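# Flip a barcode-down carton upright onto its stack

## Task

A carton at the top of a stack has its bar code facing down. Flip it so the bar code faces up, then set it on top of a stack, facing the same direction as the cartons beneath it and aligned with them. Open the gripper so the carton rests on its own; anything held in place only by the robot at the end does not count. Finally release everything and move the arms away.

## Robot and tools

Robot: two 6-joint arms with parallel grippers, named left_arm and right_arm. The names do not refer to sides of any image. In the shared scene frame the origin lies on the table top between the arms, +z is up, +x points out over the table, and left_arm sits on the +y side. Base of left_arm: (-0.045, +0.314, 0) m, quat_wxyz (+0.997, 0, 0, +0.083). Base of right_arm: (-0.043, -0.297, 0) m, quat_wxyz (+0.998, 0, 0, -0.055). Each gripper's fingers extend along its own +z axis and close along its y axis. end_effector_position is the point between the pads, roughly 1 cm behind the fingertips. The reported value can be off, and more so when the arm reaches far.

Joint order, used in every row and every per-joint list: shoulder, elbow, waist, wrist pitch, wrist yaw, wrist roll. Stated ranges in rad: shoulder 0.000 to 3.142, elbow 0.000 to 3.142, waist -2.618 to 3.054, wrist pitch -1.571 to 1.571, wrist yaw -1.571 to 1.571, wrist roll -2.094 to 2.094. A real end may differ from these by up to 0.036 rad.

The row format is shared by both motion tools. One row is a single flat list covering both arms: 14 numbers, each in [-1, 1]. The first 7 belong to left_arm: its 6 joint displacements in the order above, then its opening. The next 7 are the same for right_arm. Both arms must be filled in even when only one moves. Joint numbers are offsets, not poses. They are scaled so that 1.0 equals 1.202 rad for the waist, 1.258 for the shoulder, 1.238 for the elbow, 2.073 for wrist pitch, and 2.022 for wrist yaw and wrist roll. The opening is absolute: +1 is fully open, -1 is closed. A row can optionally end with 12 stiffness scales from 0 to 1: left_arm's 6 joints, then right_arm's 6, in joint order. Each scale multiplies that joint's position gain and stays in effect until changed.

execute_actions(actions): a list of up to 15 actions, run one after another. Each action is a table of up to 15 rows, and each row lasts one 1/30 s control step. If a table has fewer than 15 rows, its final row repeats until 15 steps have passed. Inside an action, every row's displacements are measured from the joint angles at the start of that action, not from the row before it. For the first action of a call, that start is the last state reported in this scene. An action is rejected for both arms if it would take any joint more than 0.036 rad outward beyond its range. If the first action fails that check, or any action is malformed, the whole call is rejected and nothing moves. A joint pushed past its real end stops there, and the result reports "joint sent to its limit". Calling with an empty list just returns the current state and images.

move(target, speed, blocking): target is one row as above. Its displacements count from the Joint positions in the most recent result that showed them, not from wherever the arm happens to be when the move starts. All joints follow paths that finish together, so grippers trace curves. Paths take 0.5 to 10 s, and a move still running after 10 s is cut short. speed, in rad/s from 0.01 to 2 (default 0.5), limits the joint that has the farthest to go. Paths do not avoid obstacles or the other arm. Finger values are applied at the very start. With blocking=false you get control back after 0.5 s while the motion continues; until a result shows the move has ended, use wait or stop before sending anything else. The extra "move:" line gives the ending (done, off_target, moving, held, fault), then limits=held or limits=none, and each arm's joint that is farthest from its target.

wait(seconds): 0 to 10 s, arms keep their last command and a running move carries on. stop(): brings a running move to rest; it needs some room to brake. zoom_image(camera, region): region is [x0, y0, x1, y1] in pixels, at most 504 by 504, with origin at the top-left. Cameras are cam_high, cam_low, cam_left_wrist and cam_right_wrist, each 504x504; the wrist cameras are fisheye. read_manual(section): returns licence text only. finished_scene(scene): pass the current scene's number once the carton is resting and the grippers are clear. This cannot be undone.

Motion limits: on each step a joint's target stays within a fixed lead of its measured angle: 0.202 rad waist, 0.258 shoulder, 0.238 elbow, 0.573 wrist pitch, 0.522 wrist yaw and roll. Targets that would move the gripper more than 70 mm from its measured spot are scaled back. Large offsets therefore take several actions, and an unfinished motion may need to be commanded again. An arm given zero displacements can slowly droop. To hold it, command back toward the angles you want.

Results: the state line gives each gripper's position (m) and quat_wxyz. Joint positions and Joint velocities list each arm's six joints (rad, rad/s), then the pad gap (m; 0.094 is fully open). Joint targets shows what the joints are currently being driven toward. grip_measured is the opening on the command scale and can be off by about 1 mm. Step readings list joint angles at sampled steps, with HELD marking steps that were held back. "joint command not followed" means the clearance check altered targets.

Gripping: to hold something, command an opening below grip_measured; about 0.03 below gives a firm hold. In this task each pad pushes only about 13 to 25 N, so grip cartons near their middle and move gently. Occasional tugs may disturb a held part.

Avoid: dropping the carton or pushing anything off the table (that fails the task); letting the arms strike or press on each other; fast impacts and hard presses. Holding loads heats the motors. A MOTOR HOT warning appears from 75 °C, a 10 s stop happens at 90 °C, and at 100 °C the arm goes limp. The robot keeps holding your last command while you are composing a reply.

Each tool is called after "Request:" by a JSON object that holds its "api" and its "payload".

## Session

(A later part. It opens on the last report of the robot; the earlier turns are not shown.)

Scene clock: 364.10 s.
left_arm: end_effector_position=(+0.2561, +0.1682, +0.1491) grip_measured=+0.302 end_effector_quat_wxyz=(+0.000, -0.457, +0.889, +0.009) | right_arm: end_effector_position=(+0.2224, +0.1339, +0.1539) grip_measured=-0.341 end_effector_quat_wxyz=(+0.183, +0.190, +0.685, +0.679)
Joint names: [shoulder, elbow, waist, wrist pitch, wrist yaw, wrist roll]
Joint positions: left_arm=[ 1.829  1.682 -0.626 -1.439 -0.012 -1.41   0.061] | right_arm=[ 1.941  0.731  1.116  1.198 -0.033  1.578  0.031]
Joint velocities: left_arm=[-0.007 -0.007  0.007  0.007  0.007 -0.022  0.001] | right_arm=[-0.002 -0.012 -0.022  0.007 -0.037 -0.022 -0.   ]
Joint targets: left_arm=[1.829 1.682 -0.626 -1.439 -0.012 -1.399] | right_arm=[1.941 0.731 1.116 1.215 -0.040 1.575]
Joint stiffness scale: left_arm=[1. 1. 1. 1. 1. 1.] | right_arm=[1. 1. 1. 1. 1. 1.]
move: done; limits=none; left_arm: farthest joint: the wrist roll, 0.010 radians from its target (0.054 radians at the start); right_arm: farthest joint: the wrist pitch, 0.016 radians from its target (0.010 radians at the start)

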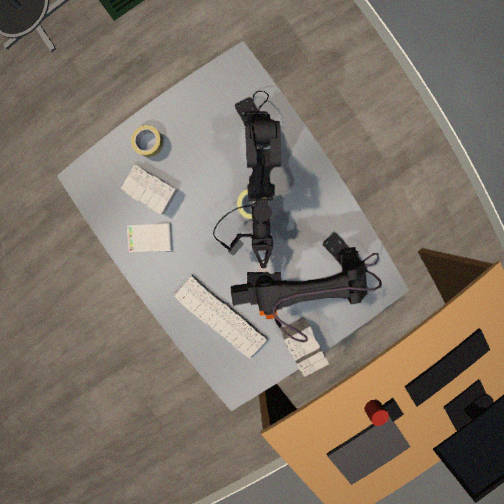

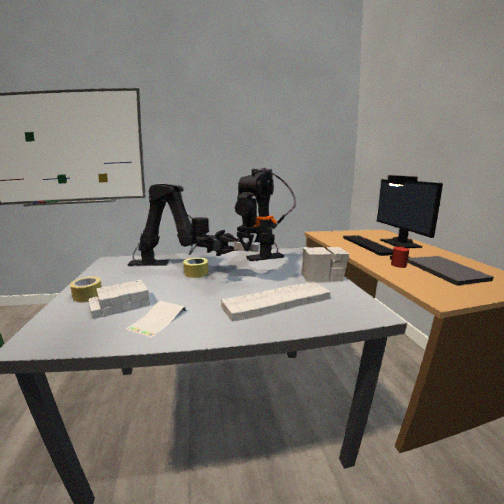

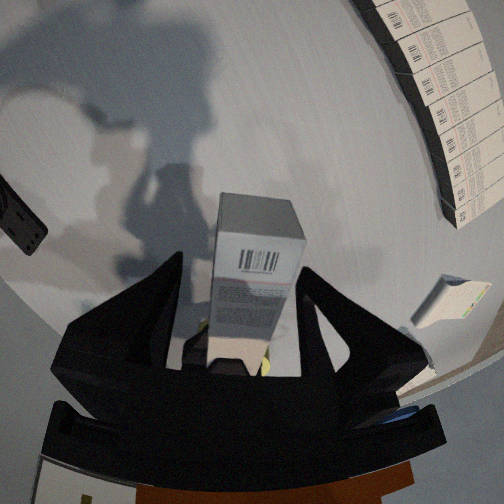

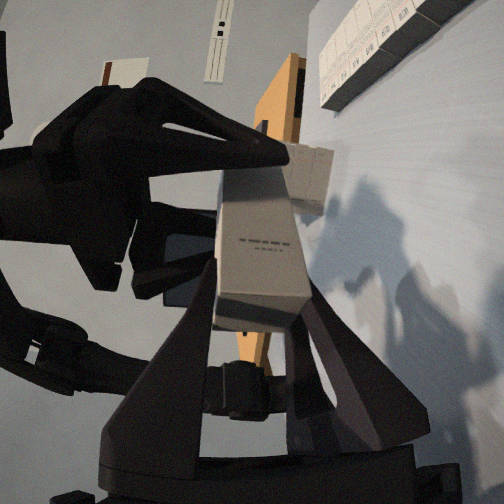

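Aligned. Close left.

Request:
{"api": "move", "payload": {"target": [0,0,0,0,0,0,-0.4, 0,0,0,0.008,0,0,-0.42]}}

Scene clock: 367.17 s.
left_arm: end_effector_position=(+0.2564, +0.1681, +0.1491) grip_measured=-0.334 end_effector_quat_wxyz=(+0.001, -0.457, +0.890, +0.009) | right_arm: end_effector_position=(+0.2219, +0.1341, +0.1526) grip_measured=-0.341 end_effector_quat_wxyz=(+0.181, +0.190, +0.687, +0.677)
Joint names: [shoulder, elbow, waist, wrist pitch, wrist yaw, wrist roll]
Joint positions: left_arm=[ 1.829  1.682 -0.626 -1.438 -0.012 -1.409  0.031] | right_arm=[ 1.941  0.731  1.116  1.193 -0.036  1.579  0.031]
Joint velocities: left_arm=[-0.002 -0.007  0.002 -0.051 -0.066 -0.007 -0.001] | right_arm=[ 0.002 -0.007  0.012 -0.007 -0.007 -0.125  0.001]
Joint targets: left_arm=[1.829 1.682 -0.626 -1.439 -0.012 -1.410] | right_arm=[1.941 0.731 1.116 1.215 -0.033 1.578]
Joint stiffness scale: left_arm=[1. 1. 1. 1. 1. 1.] | right_arm=[1. 1. 1. 1. 1. 1.]
move: off_target (right_arm); limits=none; left_arm: farthest joint: the wrist pitch, 0.001 radians from its target (0.000 radians at the start); right_arm: farthest joint: the wrist pitch, 0.022 radians from its target (0.016 radians at the start)

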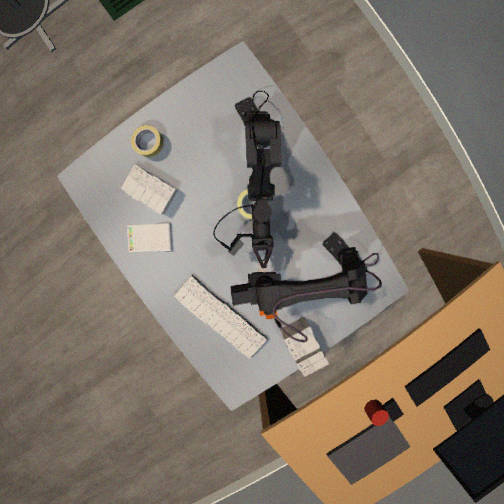

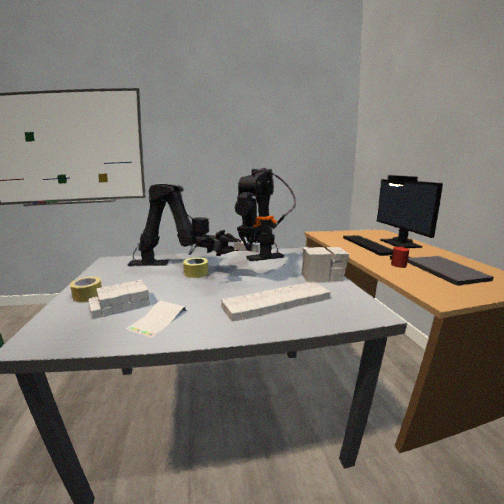

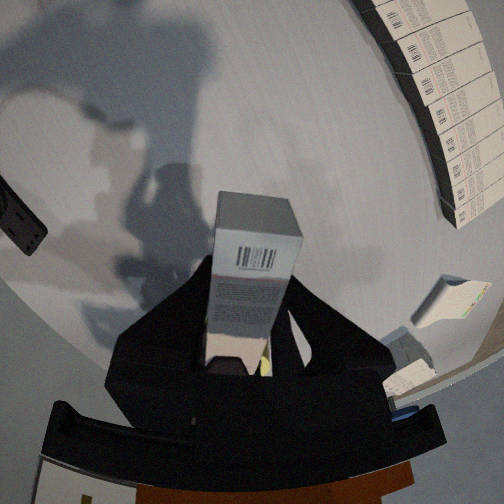

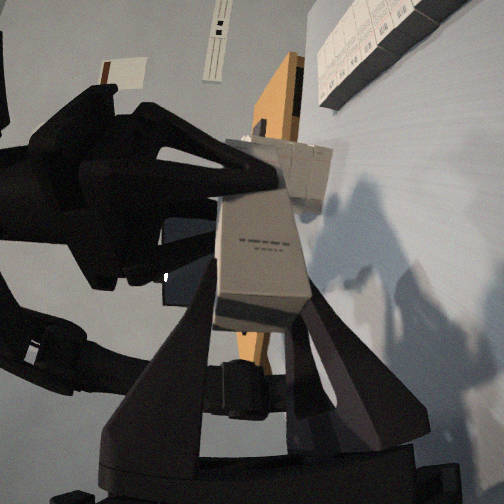

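Request:
{"api": "execute_actions", "payload": {"actions": [[[0,0,0,0,0,0,-0.4, 0,0,0,0.008,0,0,0.4]]]}}

Request:
{"api": "move", "payload": {"target": [0,0,0,0,0,0,-0.4, -0.22,-0.29,0,0.06,0,0,0.4], "speed": 0.6}}

Request:
{"api": "zoom_image", "payload": {"camera": "cam_high", "region": [260, 300, 350, 390]}}

Scene clock: 372.97 s.
left_arm: end_effector_position=(+0.2564, +0.1681, +0.1491) grip_measured=-0.334 end_effector_quat_wxyz=(+0.001, -0.457, +0.890, +0.009) | right_arm: end_effector_position=(+0.2219, +0.1341, +0.1526) grip_measured=+0.397 end_effector_quat_wxyz=(+0.180, +0.191, +0.687, +0.678)
Joint names: [shoulder, elbow, waist, wrist pitch, wrist yaw, wrist roll]
Joint positions: left_arm=[ 1.829  1.682 -0.626 -1.438 -0.012 -1.409  0.031] | right_arm=[ 1.941  0.731  1.116  1.193 -0.036  1.581  0.066]
Joint velocities: left_arm=[-0.012 -0.002 -0.002 -0.037 -0.037 -0.007  0.   ] | right_arm=[ 0.012 -0.012  0.012  0.022 -0.081  0.066  0.   ]
Joint targets: left_arm=[1.829 1.682 -0.626 -1.438 -0.012 -1.409] | right_arm=[1.941 0.731 1.116 1.210 -0.036 1.579]
Joint stiffness scale: left_arm=[1. 1. 1. 1. 1. 1.] | right_arm=[1. 1. 1. 1. 1. 1.]
Step readings (joint positions):
0: left_arm=[1.829 1.682 -0.626 -1.438 -0.012 -1.409] | right_arm=[1.941 0.731 1.116 1.193 -0.036 1.579]
1: left_arm=[1.829 1.682 -0.626 -1.438 -0.012 -1.409] | right_arm=[1.941 0.731 1.116 1.193 -0.036 1.579]
2: left_arm=[1.829 1.682 -0.626 -1.438 -0.012 -1.409] | right_arm=[1.941 0.731 1.116 1.193 -0.036 1.580]
4: left_arm=[1.829 1.682 -0.626 -1.438 -0.012 -1.409] | right_arm=[1.941 0.731 1.116 1.193 -0.036 1.580]
8: left_arm=[1.829 1.682 -0.626 -1.438 -0.012 -1.409] | right_arm=[1.941 0.731 1.116 1.193 -0.036 1.581]
15: Joint positions above

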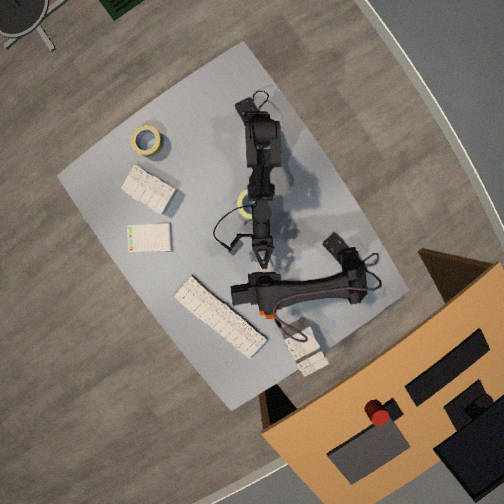

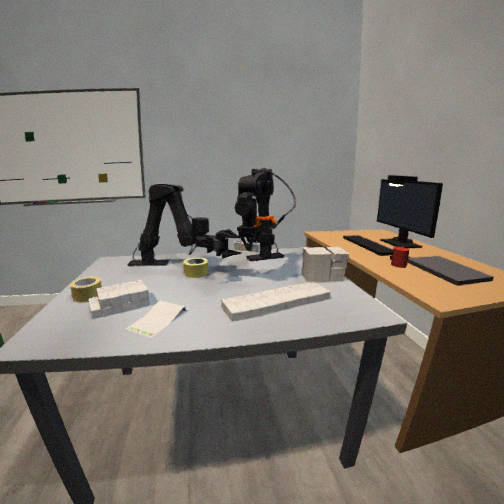

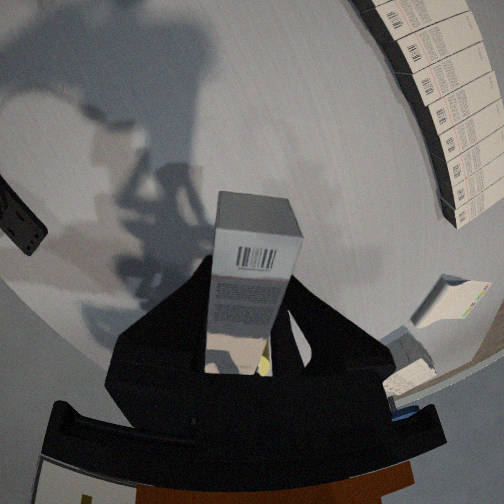

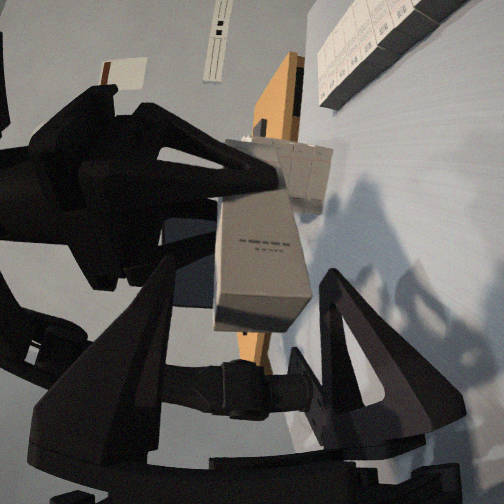

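Scene clock: 374.20 s.
left_arm: end_effector_position=(+0.2564, +0.1681, +0.1491) grip_measured=-0.334 end_effector_quat_wxyz=(+0.001, -0.457, +0.890, +0.009) | right_arm: end_effector_position=(+0.1757, +0.0614, +0.1567) grip_measured=+0.397 end_effector_quat_wxyz=(+0.180, +0.191, +0.686, +0.679)
Joint names: [shoulder, elbow, waist, wrist pitch, wrist yaw, wrist roll]
Joint positions: left_arm=[ 1.829  1.682 -0.626 -1.438 -0.012 -1.409  0.031] | right_arm=[ 1.686  0.378  1.116  1.296 -0.036  1.583  0.066]
Joint velocities: left_arm=[ 0.012  0.007 -0.002 -0.037  0.037  0.007 -0.001] | right_arm=[ 0.032 -0.002  0.002  0.007 -0.095  0.037  0.   ]
Joint targets: left_arm=[1.829 1.682 -0.626 -1.438 -0.012 -1.409] | right_arm=[1.664 0.372 1.116 1.317 -0.036 1.581]
Joint stiffness scale: left_arm=[1. 1. 1. 1. 1. 1.] | right_arm=[1. 1. 1. 1. 1. 1.]
move: off_target (right_arm); limits=none; left_arm: farthest joint: the waist, 0.000 radians from its target (0.000 radians at the start); right_arm: farthest joint: the shoulder, 0.022 radians from its target (0.276 radians at the start)

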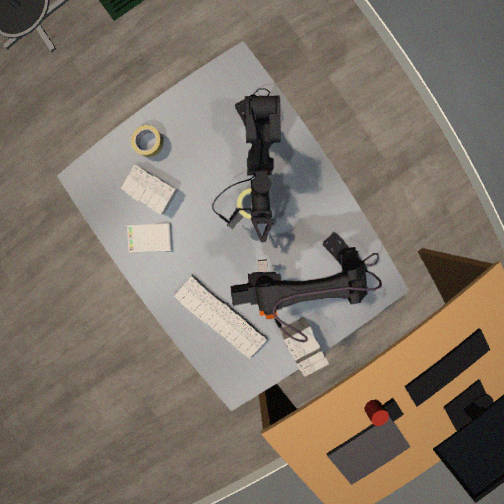

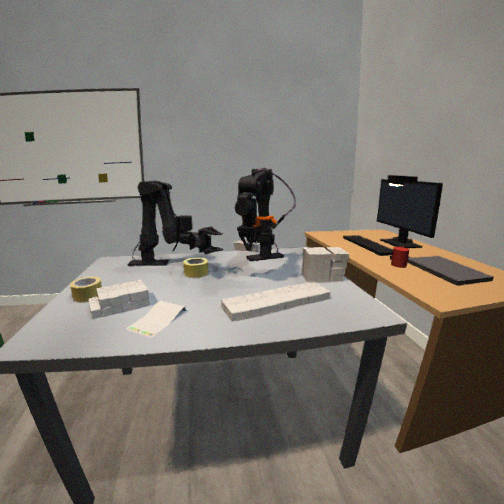

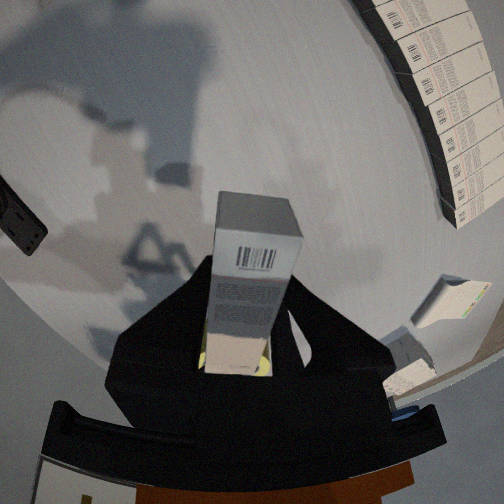

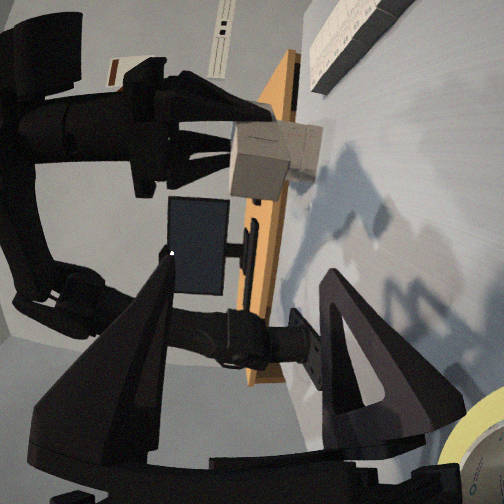

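Region (260, 300, 350, 390) of cam_high's 504x504 image, scaled by 5.600, with more detail than that image has.

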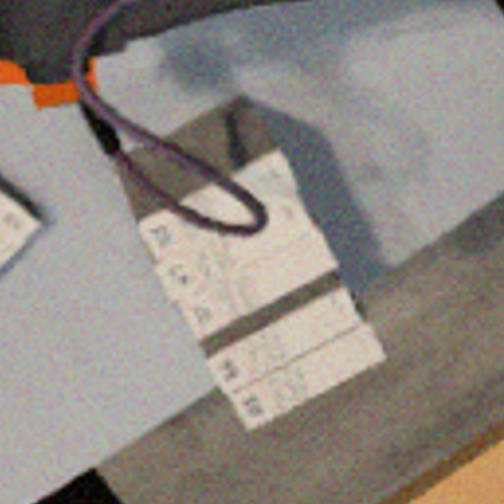

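Request:
{"api": "move", "payload": {"target": [0.104,0.26,0.704,-0.064,0.01,0.961,-0.4, 0,0,0,0.01,0,0,0.4], "speed": 0.9}}

Request:
{"api": "zoom_image", "payload": {"camera": "cam_low", "region": [270, 190, 370, 290]}}

Scene clock: 387.87 s.
left_arm: end_effector_position=(+0.2979, +0.4533, +0.1778) grip_measured=-0.333 end_effector_quat_wxyz=(+0.013, +0.070, +0.997, +0.006) | right_arm: end_effector_position=(+0.1757, +0.0614, +0.1568) grip_measured=+0.397 end_effector_quat_wxyz=(+0.179, +0.192, +0.685, +0.680)
Joint names: [shoulder, elbow, waist, wrist pitch, wrist yaw, wrist roll]
Joint positions: left_arm=[ 1.955  1.966  0.217 -1.554 -0.     0.523  0.031] | right_arm=[ 1.686  0.378  1.116  1.296 -0.036  1.586  0.066]
Joint velocities: left_arm=[ 0.012 -0.012  0.012  0.051 -0.081 -0.081 -0.001] | right_arm=[ 0.007 -0.002 -0.007  0.007 -0.022 -0.051  0.   ]
Joint targets: left_arm=[1.959 2.004 0.220 -1.570 0.008 0.534] | right_arm=[1.686 0.378 1.116 1.316 -0.036 1.583]
Joint stiffness scale: left_arm=[1. 1. 1. 1. 1. 1.] | right_arm=[1. 1. 1. 1. 1. 1.]
move: off_target (left_arm, right_arm); limits=none; left_arm: farthest joint: the elbow, 0.038 radians from its target (0.321 radians at the start); right_arm: farthest joint: the wrist pitch, 0.021 radians from its target (0.021 radians at the start)

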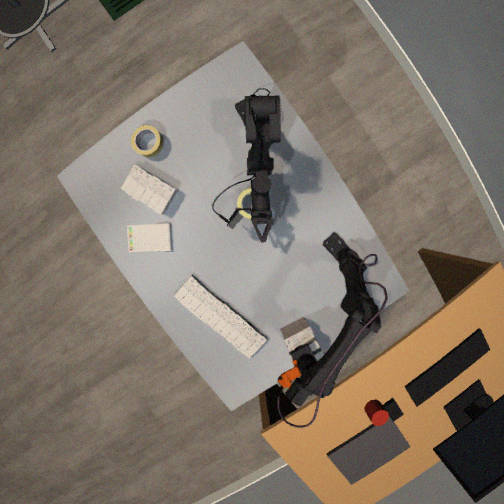

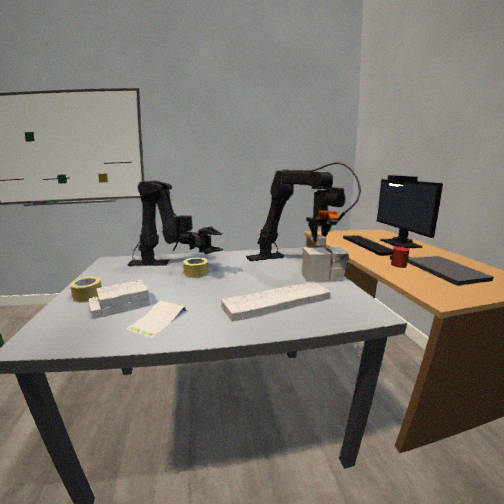

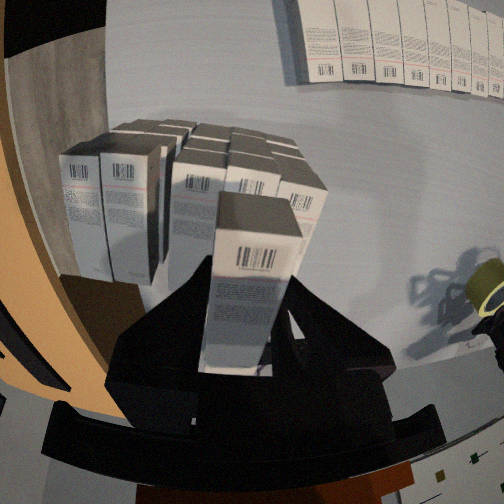

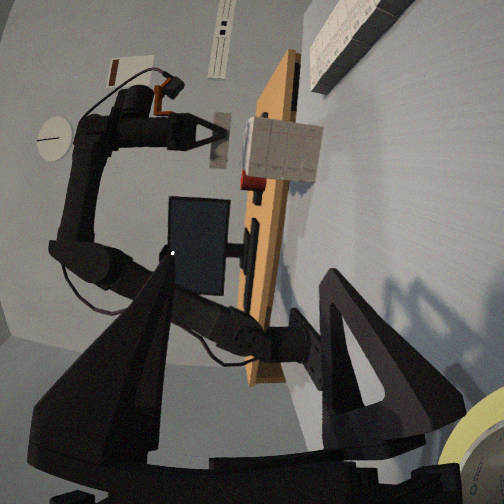

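Region (270, 190, 370, 290) of cam_low's 504x504 image, scaled by 5.040, with more detail than that image has.

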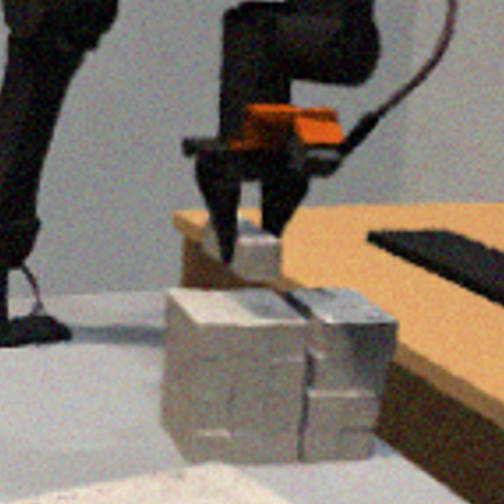

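Request:
{"api": "zoom_image", "payload": {"camera": "cam_right_wrist", "region": [170, 80, 340, 210]}}

Region (170, 80, 340, 210) of cam_right_wrist's 504x504 image, scaled by 2.965, with more detail than that image has; it fills the top 385 rows of this view, and the rest is white.

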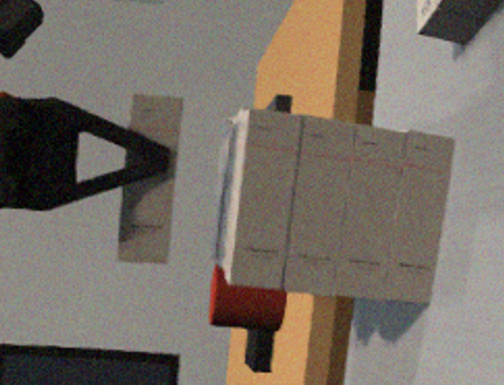

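Request:
{"api": "move", "payload": {"target": [0,-0.09,0,0.043,0,0,-0.4, 0,0,0,0.01,0,0,0.4], "speed": 0.15}}

Request:
{"api": "zoom_image", "payload": {"camera": "cam_right_wrist", "region": [170, 80, 340, 210]}}

Request:
{"api": "zoom_image", "payload": {"camera": "cam_left_wrist", "region": [140, 120, 380, 320]}}

Request:
{"api": "zoom_image", "payload": {"camera": "cam_low", "region": [280, 210, 360, 290]}}

Scene clock: 401.70 s.
left_arm: end_effector_position=(+0.2959, +0.4524, +0.1531) grip_measured=-0.333 end_effector_quat_wxyz=(-0.000, +0.070, +0.998, +0.000) | right_arm: end_effector_position=(+0.1757, +0.0614, +0.1568) grip_measured=+0.397 end_effector_quat_wxyz=(+0.178, +0.192, +0.685, +0.680)
Joint names: [shoulder, elbow, waist, wrist pitch, wrist yaw, wrist roll]
Joint positions: left_arm=[ 1.955  1.867  0.217 -1.483 -0.     0.524  0.031] | right_arm=[ 1.686  0.378  1.116  1.296 -0.036  1.588  0.066]
Joint velocities: left_arm=[ 0.002 -0.002 -0.017 -0.007 -0.066 -0.066  0.   ] | right_arm=[-0.007 -0.002 -0.012 -0.051  0.007 -0.051 -0.   ]
Joint targets: left_arm=[1.955 1.855 0.217 -1.465 -0.000 0.523] | right_arm=[1.686 0.378 1.116 1.317 -0.036 1.586]
Joint stiffness scale: left_arm=[1. 1. 1. 1. 1. 1.] | right_arm=[1. 1. 1. 1. 1. 1.]
move: off_target (right_arm); limits=none; left_arm: farthest joint: the wrist pitch, 0.018 radians from its target (0.089 radians at the start); right_arm: farthest joint: the wrist pitch, 0.021 radians from its target (0.021 radians at the start)

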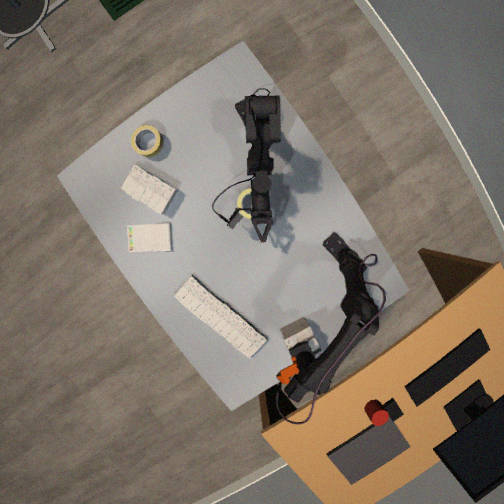

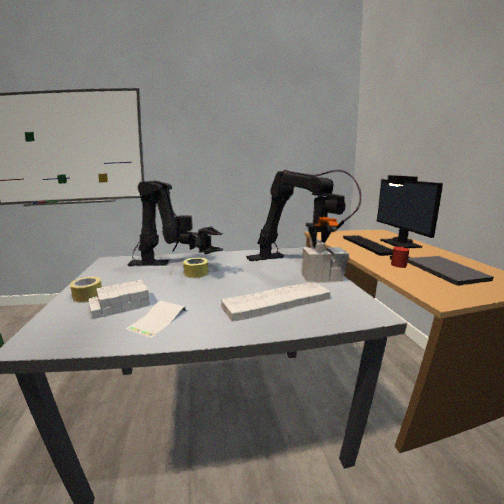

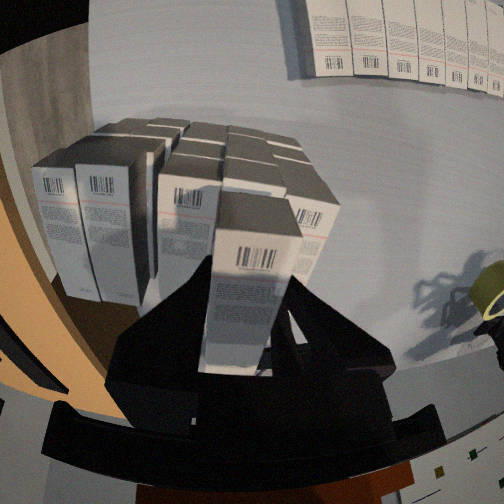

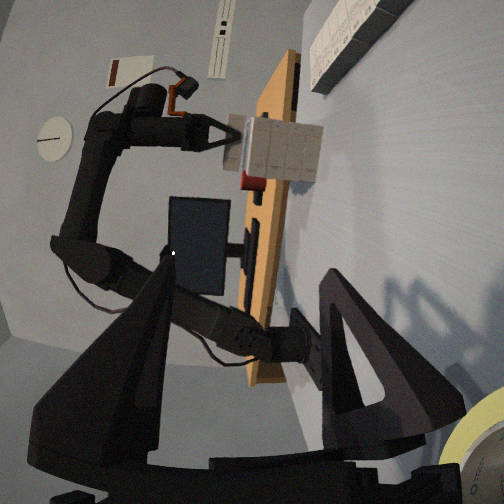

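Region (170, 80, 340, 210) of cam_right_wrist's 504x504 image, scaled by 2.965, with more detail than that image has; it fills the top 385 rows of this view, and the rest is white.

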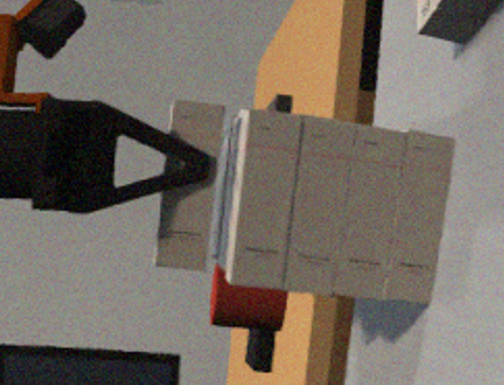

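Region (140, 120, 380, 320) of cam_left_wrist's 504x504 image, scaled by 2.100, with more detail than that image has.

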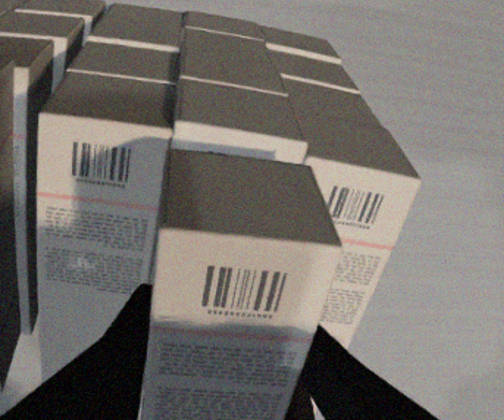

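Region (280, 210, 360, 290) of cam_low's 504x504 image, scaled by 6.300, with more detail than that image has.

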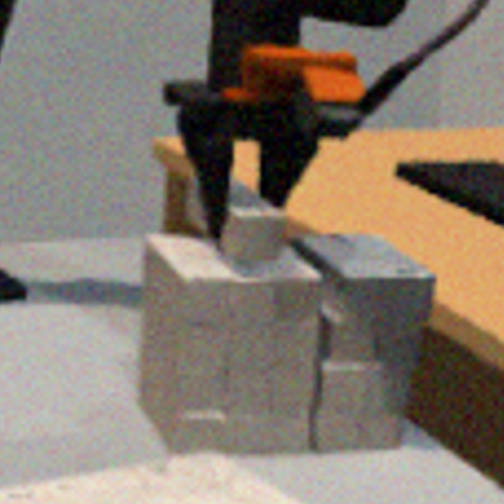

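Request:
{"api": "move", "payload": {"target": [0,-0.040,0,0.029,0,0.027,-0.4, 0,0,0,0.01,0,0,0.4], "speed": 0.06}}

Request:
{"api": "zoom_image", "payload": {"camera": "cam_right_wrist", "region": [190, 90, 310, 200]}}

Request:
{"api": "zoom_image", "payload": {"camera": "cam_left_wrist", "region": [140, 120, 380, 320]}}

Scene clock: 417.47 s.
left_arm: end_effector_position=(+0.2982, +0.4534, +0.1439) grip_measured=-0.333 end_effector_quat_wxyz=(+0.002, +0.092, +0.996, +0.001) | right_arm: end_effector_position=(+0.1757, +0.0614, +0.1568) grip_measured=+0.397 end_effector_quat_wxyz=(+0.177, +0.193, +0.685, +0.680)
Joint names: [shoulder, elbow, waist, wrist pitch, wrist yaw, wrist roll]
Joint positions: left_arm=[ 1.955  1.83   0.217 -1.441 -0.     0.568  0.031] | right_arm=[ 1.686  0.378  1.116  1.296 -0.036  1.59   0.066]
Joint velocities: left_arm=[-0.002 -0.007  0.007  0.022 -0.037 -0.037 -0.   ] | right_arm=[ 0.022 -0.002 -0.027  0.11  -0.081  0.007 -0.001]
Joint targets: left_arm=[1.955 1.817 0.217 -1.423 -0.000 0.578] | right_arm=[1.686 0.378 1.116 1.317 -0.036 1.588]
Joint stiffness scale: left_arm=[1. 1. 1. 1. 1. 1.] | right_arm=[1. 1. 1. 1. 1. 1.]
move: off_target (right_arm); limits=none; left_arm: farthest joint: the wrist pitch, 0.019 radians from its target (0.060 radians at the start); right_arm: farthest joint: the wrist pitch, 0.021 radians from its target (0.021 radians at the start)

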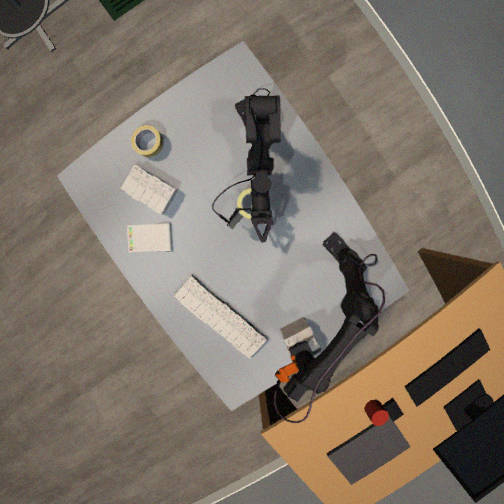

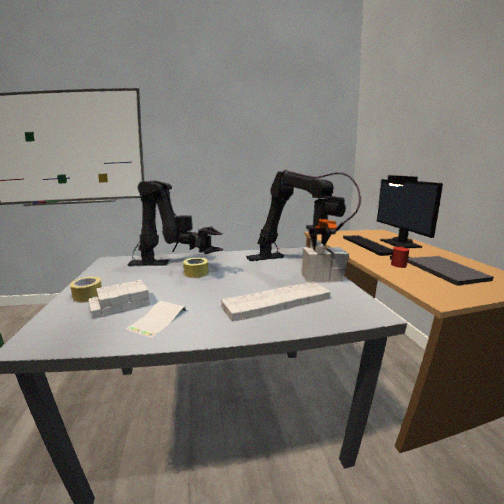

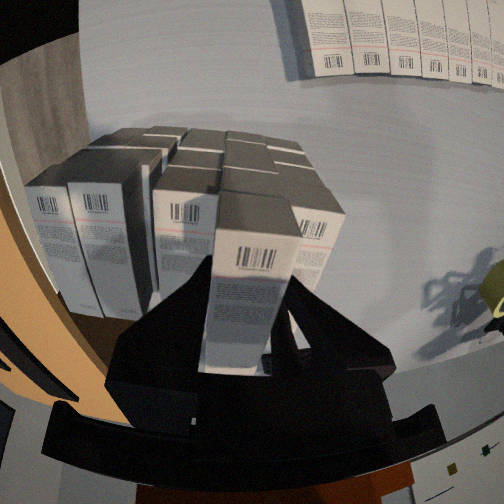

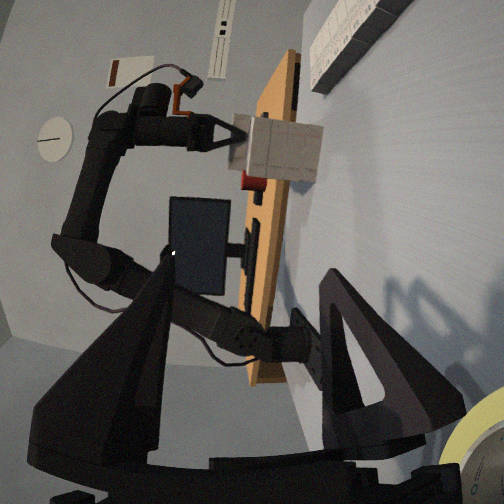

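Region (190, 90, 310, 200) of cam_right_wrist's 504x504 image, scaled by 4.200, with more detail than that image has; it fills the top 462 rows of this view, and the rest is white.

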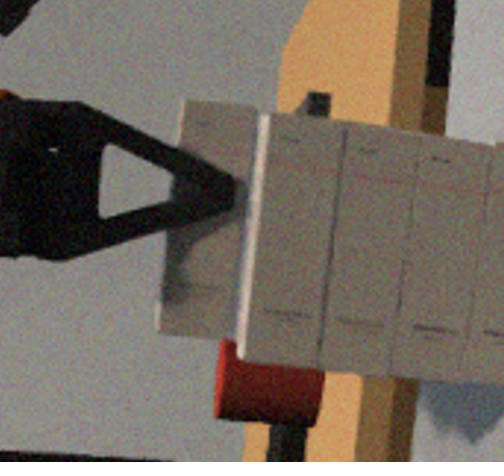

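Region (140, 120, 380, 320) of cam_left_wrist's 504x504 image, scaled by 2.100, with more detail than that image has.

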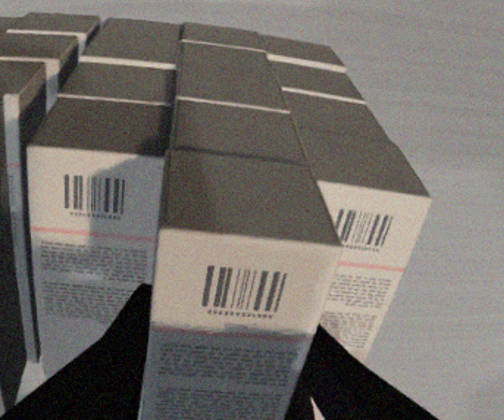

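Request:
{"api": "execute_actions", "payload": {"actions": [[[0,0,0,0,0,0,-0.3, 0,0,0,0,0,0,0.4],[0,0,0,0,0,0,-0.28, 0,0,0,0,0,0,0.4],[0,0,0,0,0,0,-0.25, 0,0,0,0,0,0,0.4],[0,0,0,0,0,0,-0.2, 0,0,0,0,0,0,0.4],[0,0,0,0,0,0,-0.1, 0,0,0,0,0,0,0.4],[0,0,0,0,0,0,0.1, 0,0,0,0,0,0,0.4],[0,0,0,0,0,0,0.3, 0,0,0,0,0,0,0.4]]]}}

Request:
{"api": "move", "payload": {"target": [-0.05,0.2,0,-0.06,0,0,0.3, 0,0,0,0.01,0,0,0.4], "speed": 0.4}}

Request:
{"api": "zoom_image", "payload": {"camera": "cam_left_wrist", "region": [40, 100, 380, 340]}}

Request:
{"api": "zoom_image", "payload": {"camera": "cam_low", "region": [280, 210, 360, 290]}}

Scene clock: 427.10 s.
left_arm: end_effector_position=(+0.2983, +0.4534, +0.1439) grip_measured=+0.298 end_effector_quat_wxyz=(+0.002, +0.092, +0.996, +0.001) | right_arm: end_effector_position=(+0.1757, +0.0614, +0.1568) grip_measured=+0.397 end_effector_quat_wxyz=(+0.177, +0.194, +0.685, +0.680)
Joint names: [shoulder, elbow, waist, wrist pitch, wrist yaw, wrist roll]
Joint positions: left_arm=[ 1.955  1.83   0.217 -1.441 -0.     0.568  0.061] | right_arm=[ 1.686  0.378  1.116  1.296 -0.036  1.592  0.066]
Joint velocities: left_arm=[-0.017 -0.017 -0.002 -0.095  0.051 -0.007  0.   ] | right_arm=[ 0.002 -0.017 -0.002 -0.007 -0.037  0.066 -0.   ]
Joint targets: left_arm=[1.955 1.830 0.217 -1.442 -0.000 0.567] | right_arm=[1.686 0.378 1.116 1.296 -0.036 1.590]
Joint stiffness scale: left_arm=[1. 1. 1. 1. 1. 1.] | right_arm=[1. 1. 1. 1. 1. 1.]
Step readings (joint positions):
0: left_arm=[1.955 1.830 0.217 -1.441 -0.000 0.568] | right_arm=[1.686 0.378 1.116 1.296 -0.036 1.590]
1: left_arm=[1.955 1.830 0.217 -1.441 -0.000 0.568] | right_arm=[1.686 0.378 1.116 1.296 -0.036 1.590]
2: left_arm=[1.955 1.830 0.217 -1.441 -0.000 0.568] | right_arm=[1.686 0.378 1.116 1.296 -0.036 1.591]
4: left_arm=[1.955 1.830 0.217 -1.441 -0.000 0.568] | right_arm=[1.686 0.378 1.116 1.296 -0.036 1.591]
8: left_arm=[1.955 1.830 0.217 -1.441 -0.000 0.568] | right_arm=[1.686 0.378 1.116 1.296 -0.036 1.592]
15: Joint positions above

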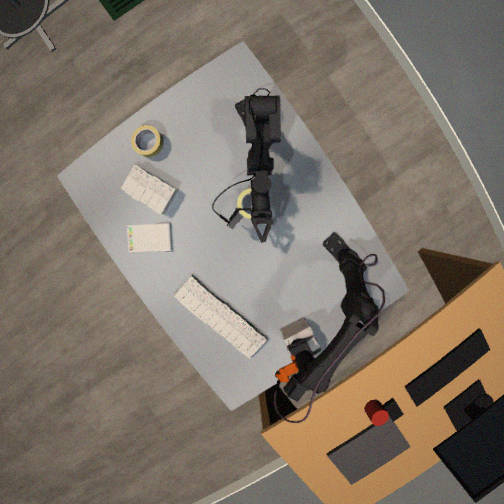

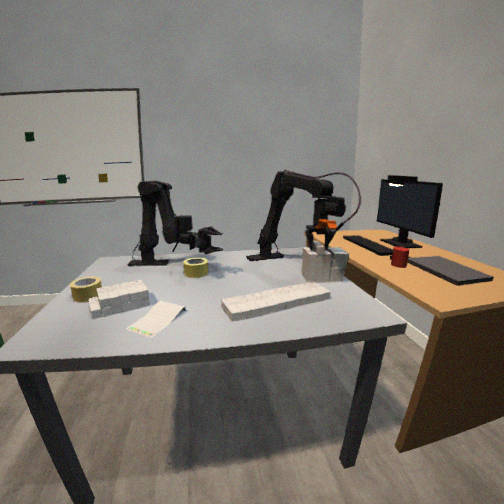

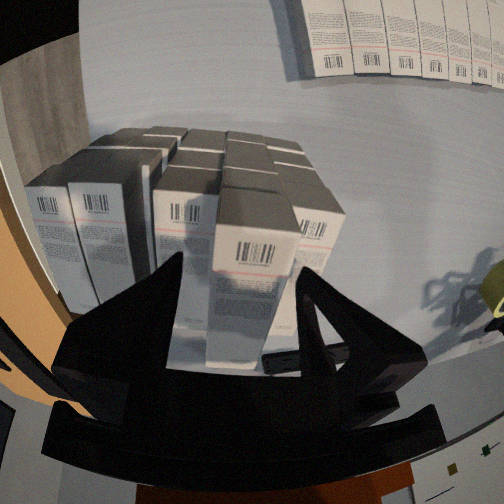

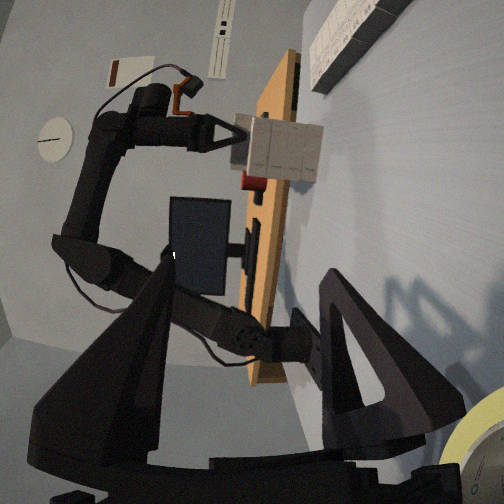

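Scene clock: 428.37 s.
left_arm: end_effector_position=(+0.3089, +0.4577, +0.2138) grip_measured=+0.298 end_effector_quat_wxyz=(+0.069, +0.092, +0.993, +0.036) | right_arm: end_effector_position=(+0.1757, +0.0614, +0.1568) grip_measured=+0.397 end_effector_quat_wxyz=(+0.176, +0.195, +0.684, +0.680)
Joint names: [shoulder, elbow, waist, wrist pitch, wrist yaw, wrist roll]
Joint positions: left_arm=[ 1.914  2.047  0.217 -1.549 -0.     0.568  0.061] | right_arm=[ 1.686  0.378  1.116  1.296 -0.036  1.594  0.066]
Joint velocities: left_arm=[-0.012 -0.002  0.007  0.022 -0.037 -0.022 -0.   ] | right_arm=[-0.007  0.002 -0.002 -0.051  0.037 -0.081  0.001]
Joint targets: left_arm=[1.892 2.078 0.217 -1.566 -0.000 0.568] | right_arm=[1.686 0.378 1.116 1.317 -0.036 1.592]
Joint stiffness scale: left_arm=[1. 1. 1. 1. 1. 1.] | right_arm=[1. 1. 1. 1. 1. 1.]
move: off_target (left_arm, right_arm); limits=none; left_arm: farthest joint: the elbow, 0.030 radians from its target (0.248 radians at the start); right_arm: farthest joint: the wrist pitch, 0.021 radians from its target (0.021 radians at the start)

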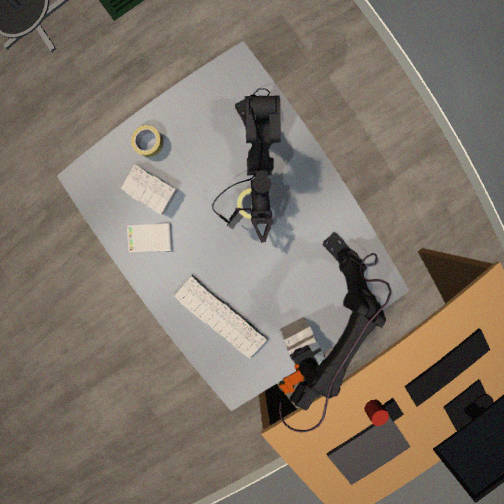

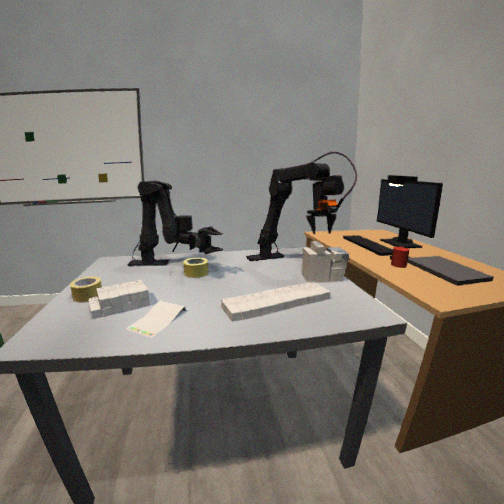

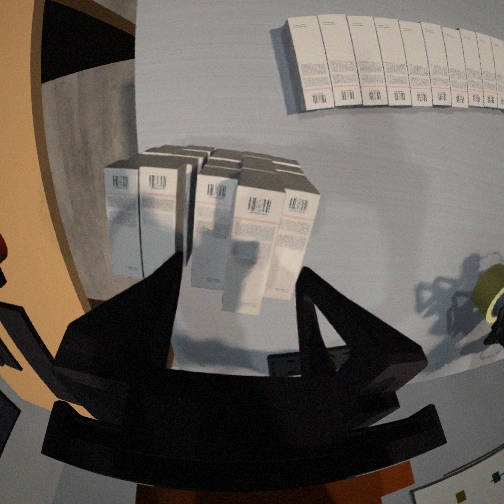

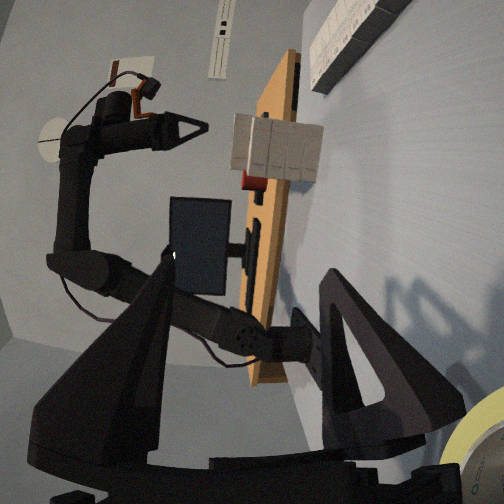

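Region (40, 100, 380, 340) of cam_left_wrist's 504x504 image, scaled by 1.482, with more detail than that image has; it fills the top 356 rows of this view, and the rest is white.

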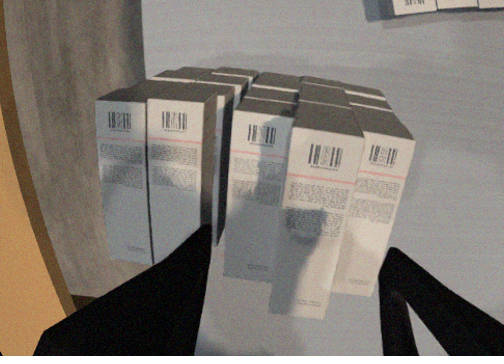

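Region (280, 210, 360, 290) of cam_low's 504x504 image, scaled by 6.300, with more detail than that image has.

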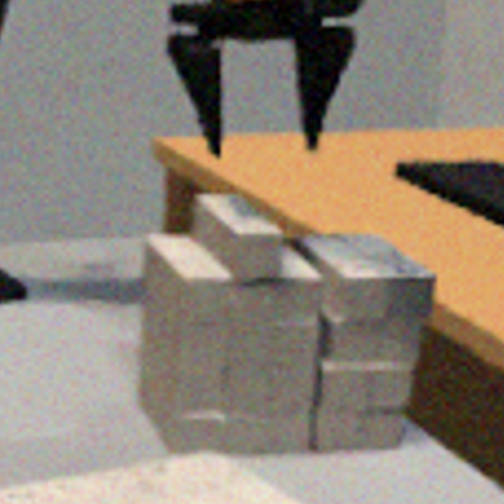

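Request:
{"api": "move", "payload": {"target": [-0.35,-0.1,0,0,0,0,0.3, 0,0,0,0.01,0,0,0.4], "speed": 0.8}}

Request:
{"api": "finished_scene", "payload": {"scene": 1}}

Scene clock: 433.27 s.
left_arm: end_effector_position=(+0.2366, +0.4286, +0.3231) grip_measured=+0.298 end_effector_quat_wxyz=(+0.211, +0.090, +0.967, +0.109) | right_arm: end_effector_position=(+0.1757, +0.0614, +0.1568) grip_measured=+0.397 end_effector_quat_wxyz=(+0.175, +0.195, +0.684, +0.681)
Joint names: [shoulder, elbow, waist, wrist pitch, wrist yaw, wrist roll]
Joint positions: left_arm=[ 1.48   1.938  0.217 -1.549 -0.     0.568  0.061] | right_arm=[ 1.686  0.378  1.116  1.296 -0.036  1.597  0.066]
Joint velocities: left_arm=[ 0.002  0.007 -0.007 -0.007 -0.007 -0.081 -0.   ] | right_arm=[ 0.002 -0.017  0.007 -0.007 -0.022  0.037  0.   ]
Joint targets: left_arm=[1.474 1.924 0.217 -1.549 -0.000 0.568] | right_arm=[1.686 0.378 1.116 1.317 -0.036 1.594]
Joint stiffness scale: left_arm=[1. 1. 1. 1. 1. 1.] | right_arm=[1. 1. 1. 1. 1. 1.]
move: off_target (right_arm); limits=none; left_arm: farthest joint: the elbow, 0.015 radians from its target (0.124 radians at the start); right_arm: farthest joint: the wrist pitch, 0.021 radians from its target (0.021 radians at the start)

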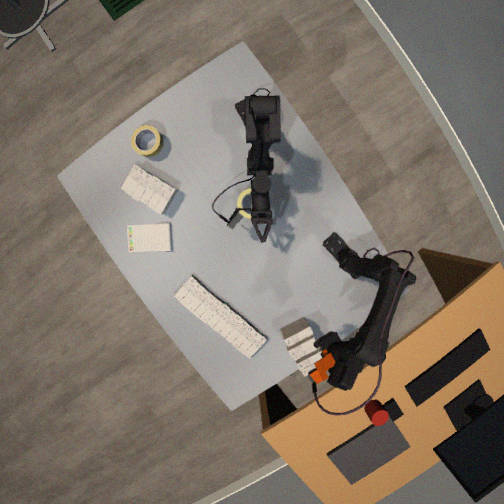

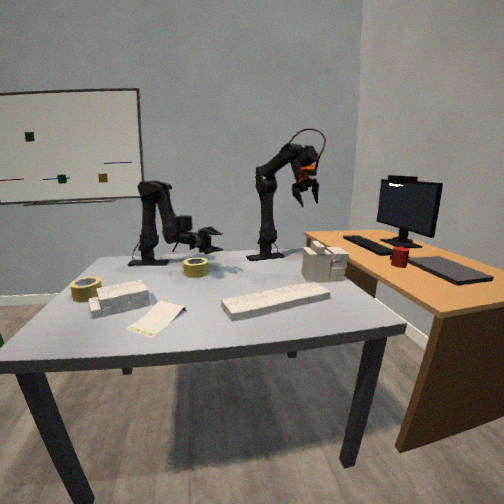

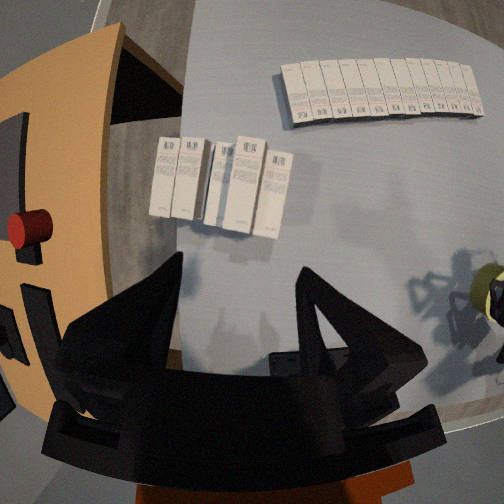

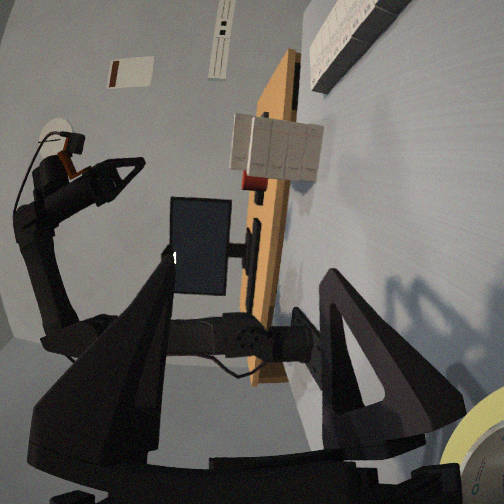

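The scene is finished: the task was done.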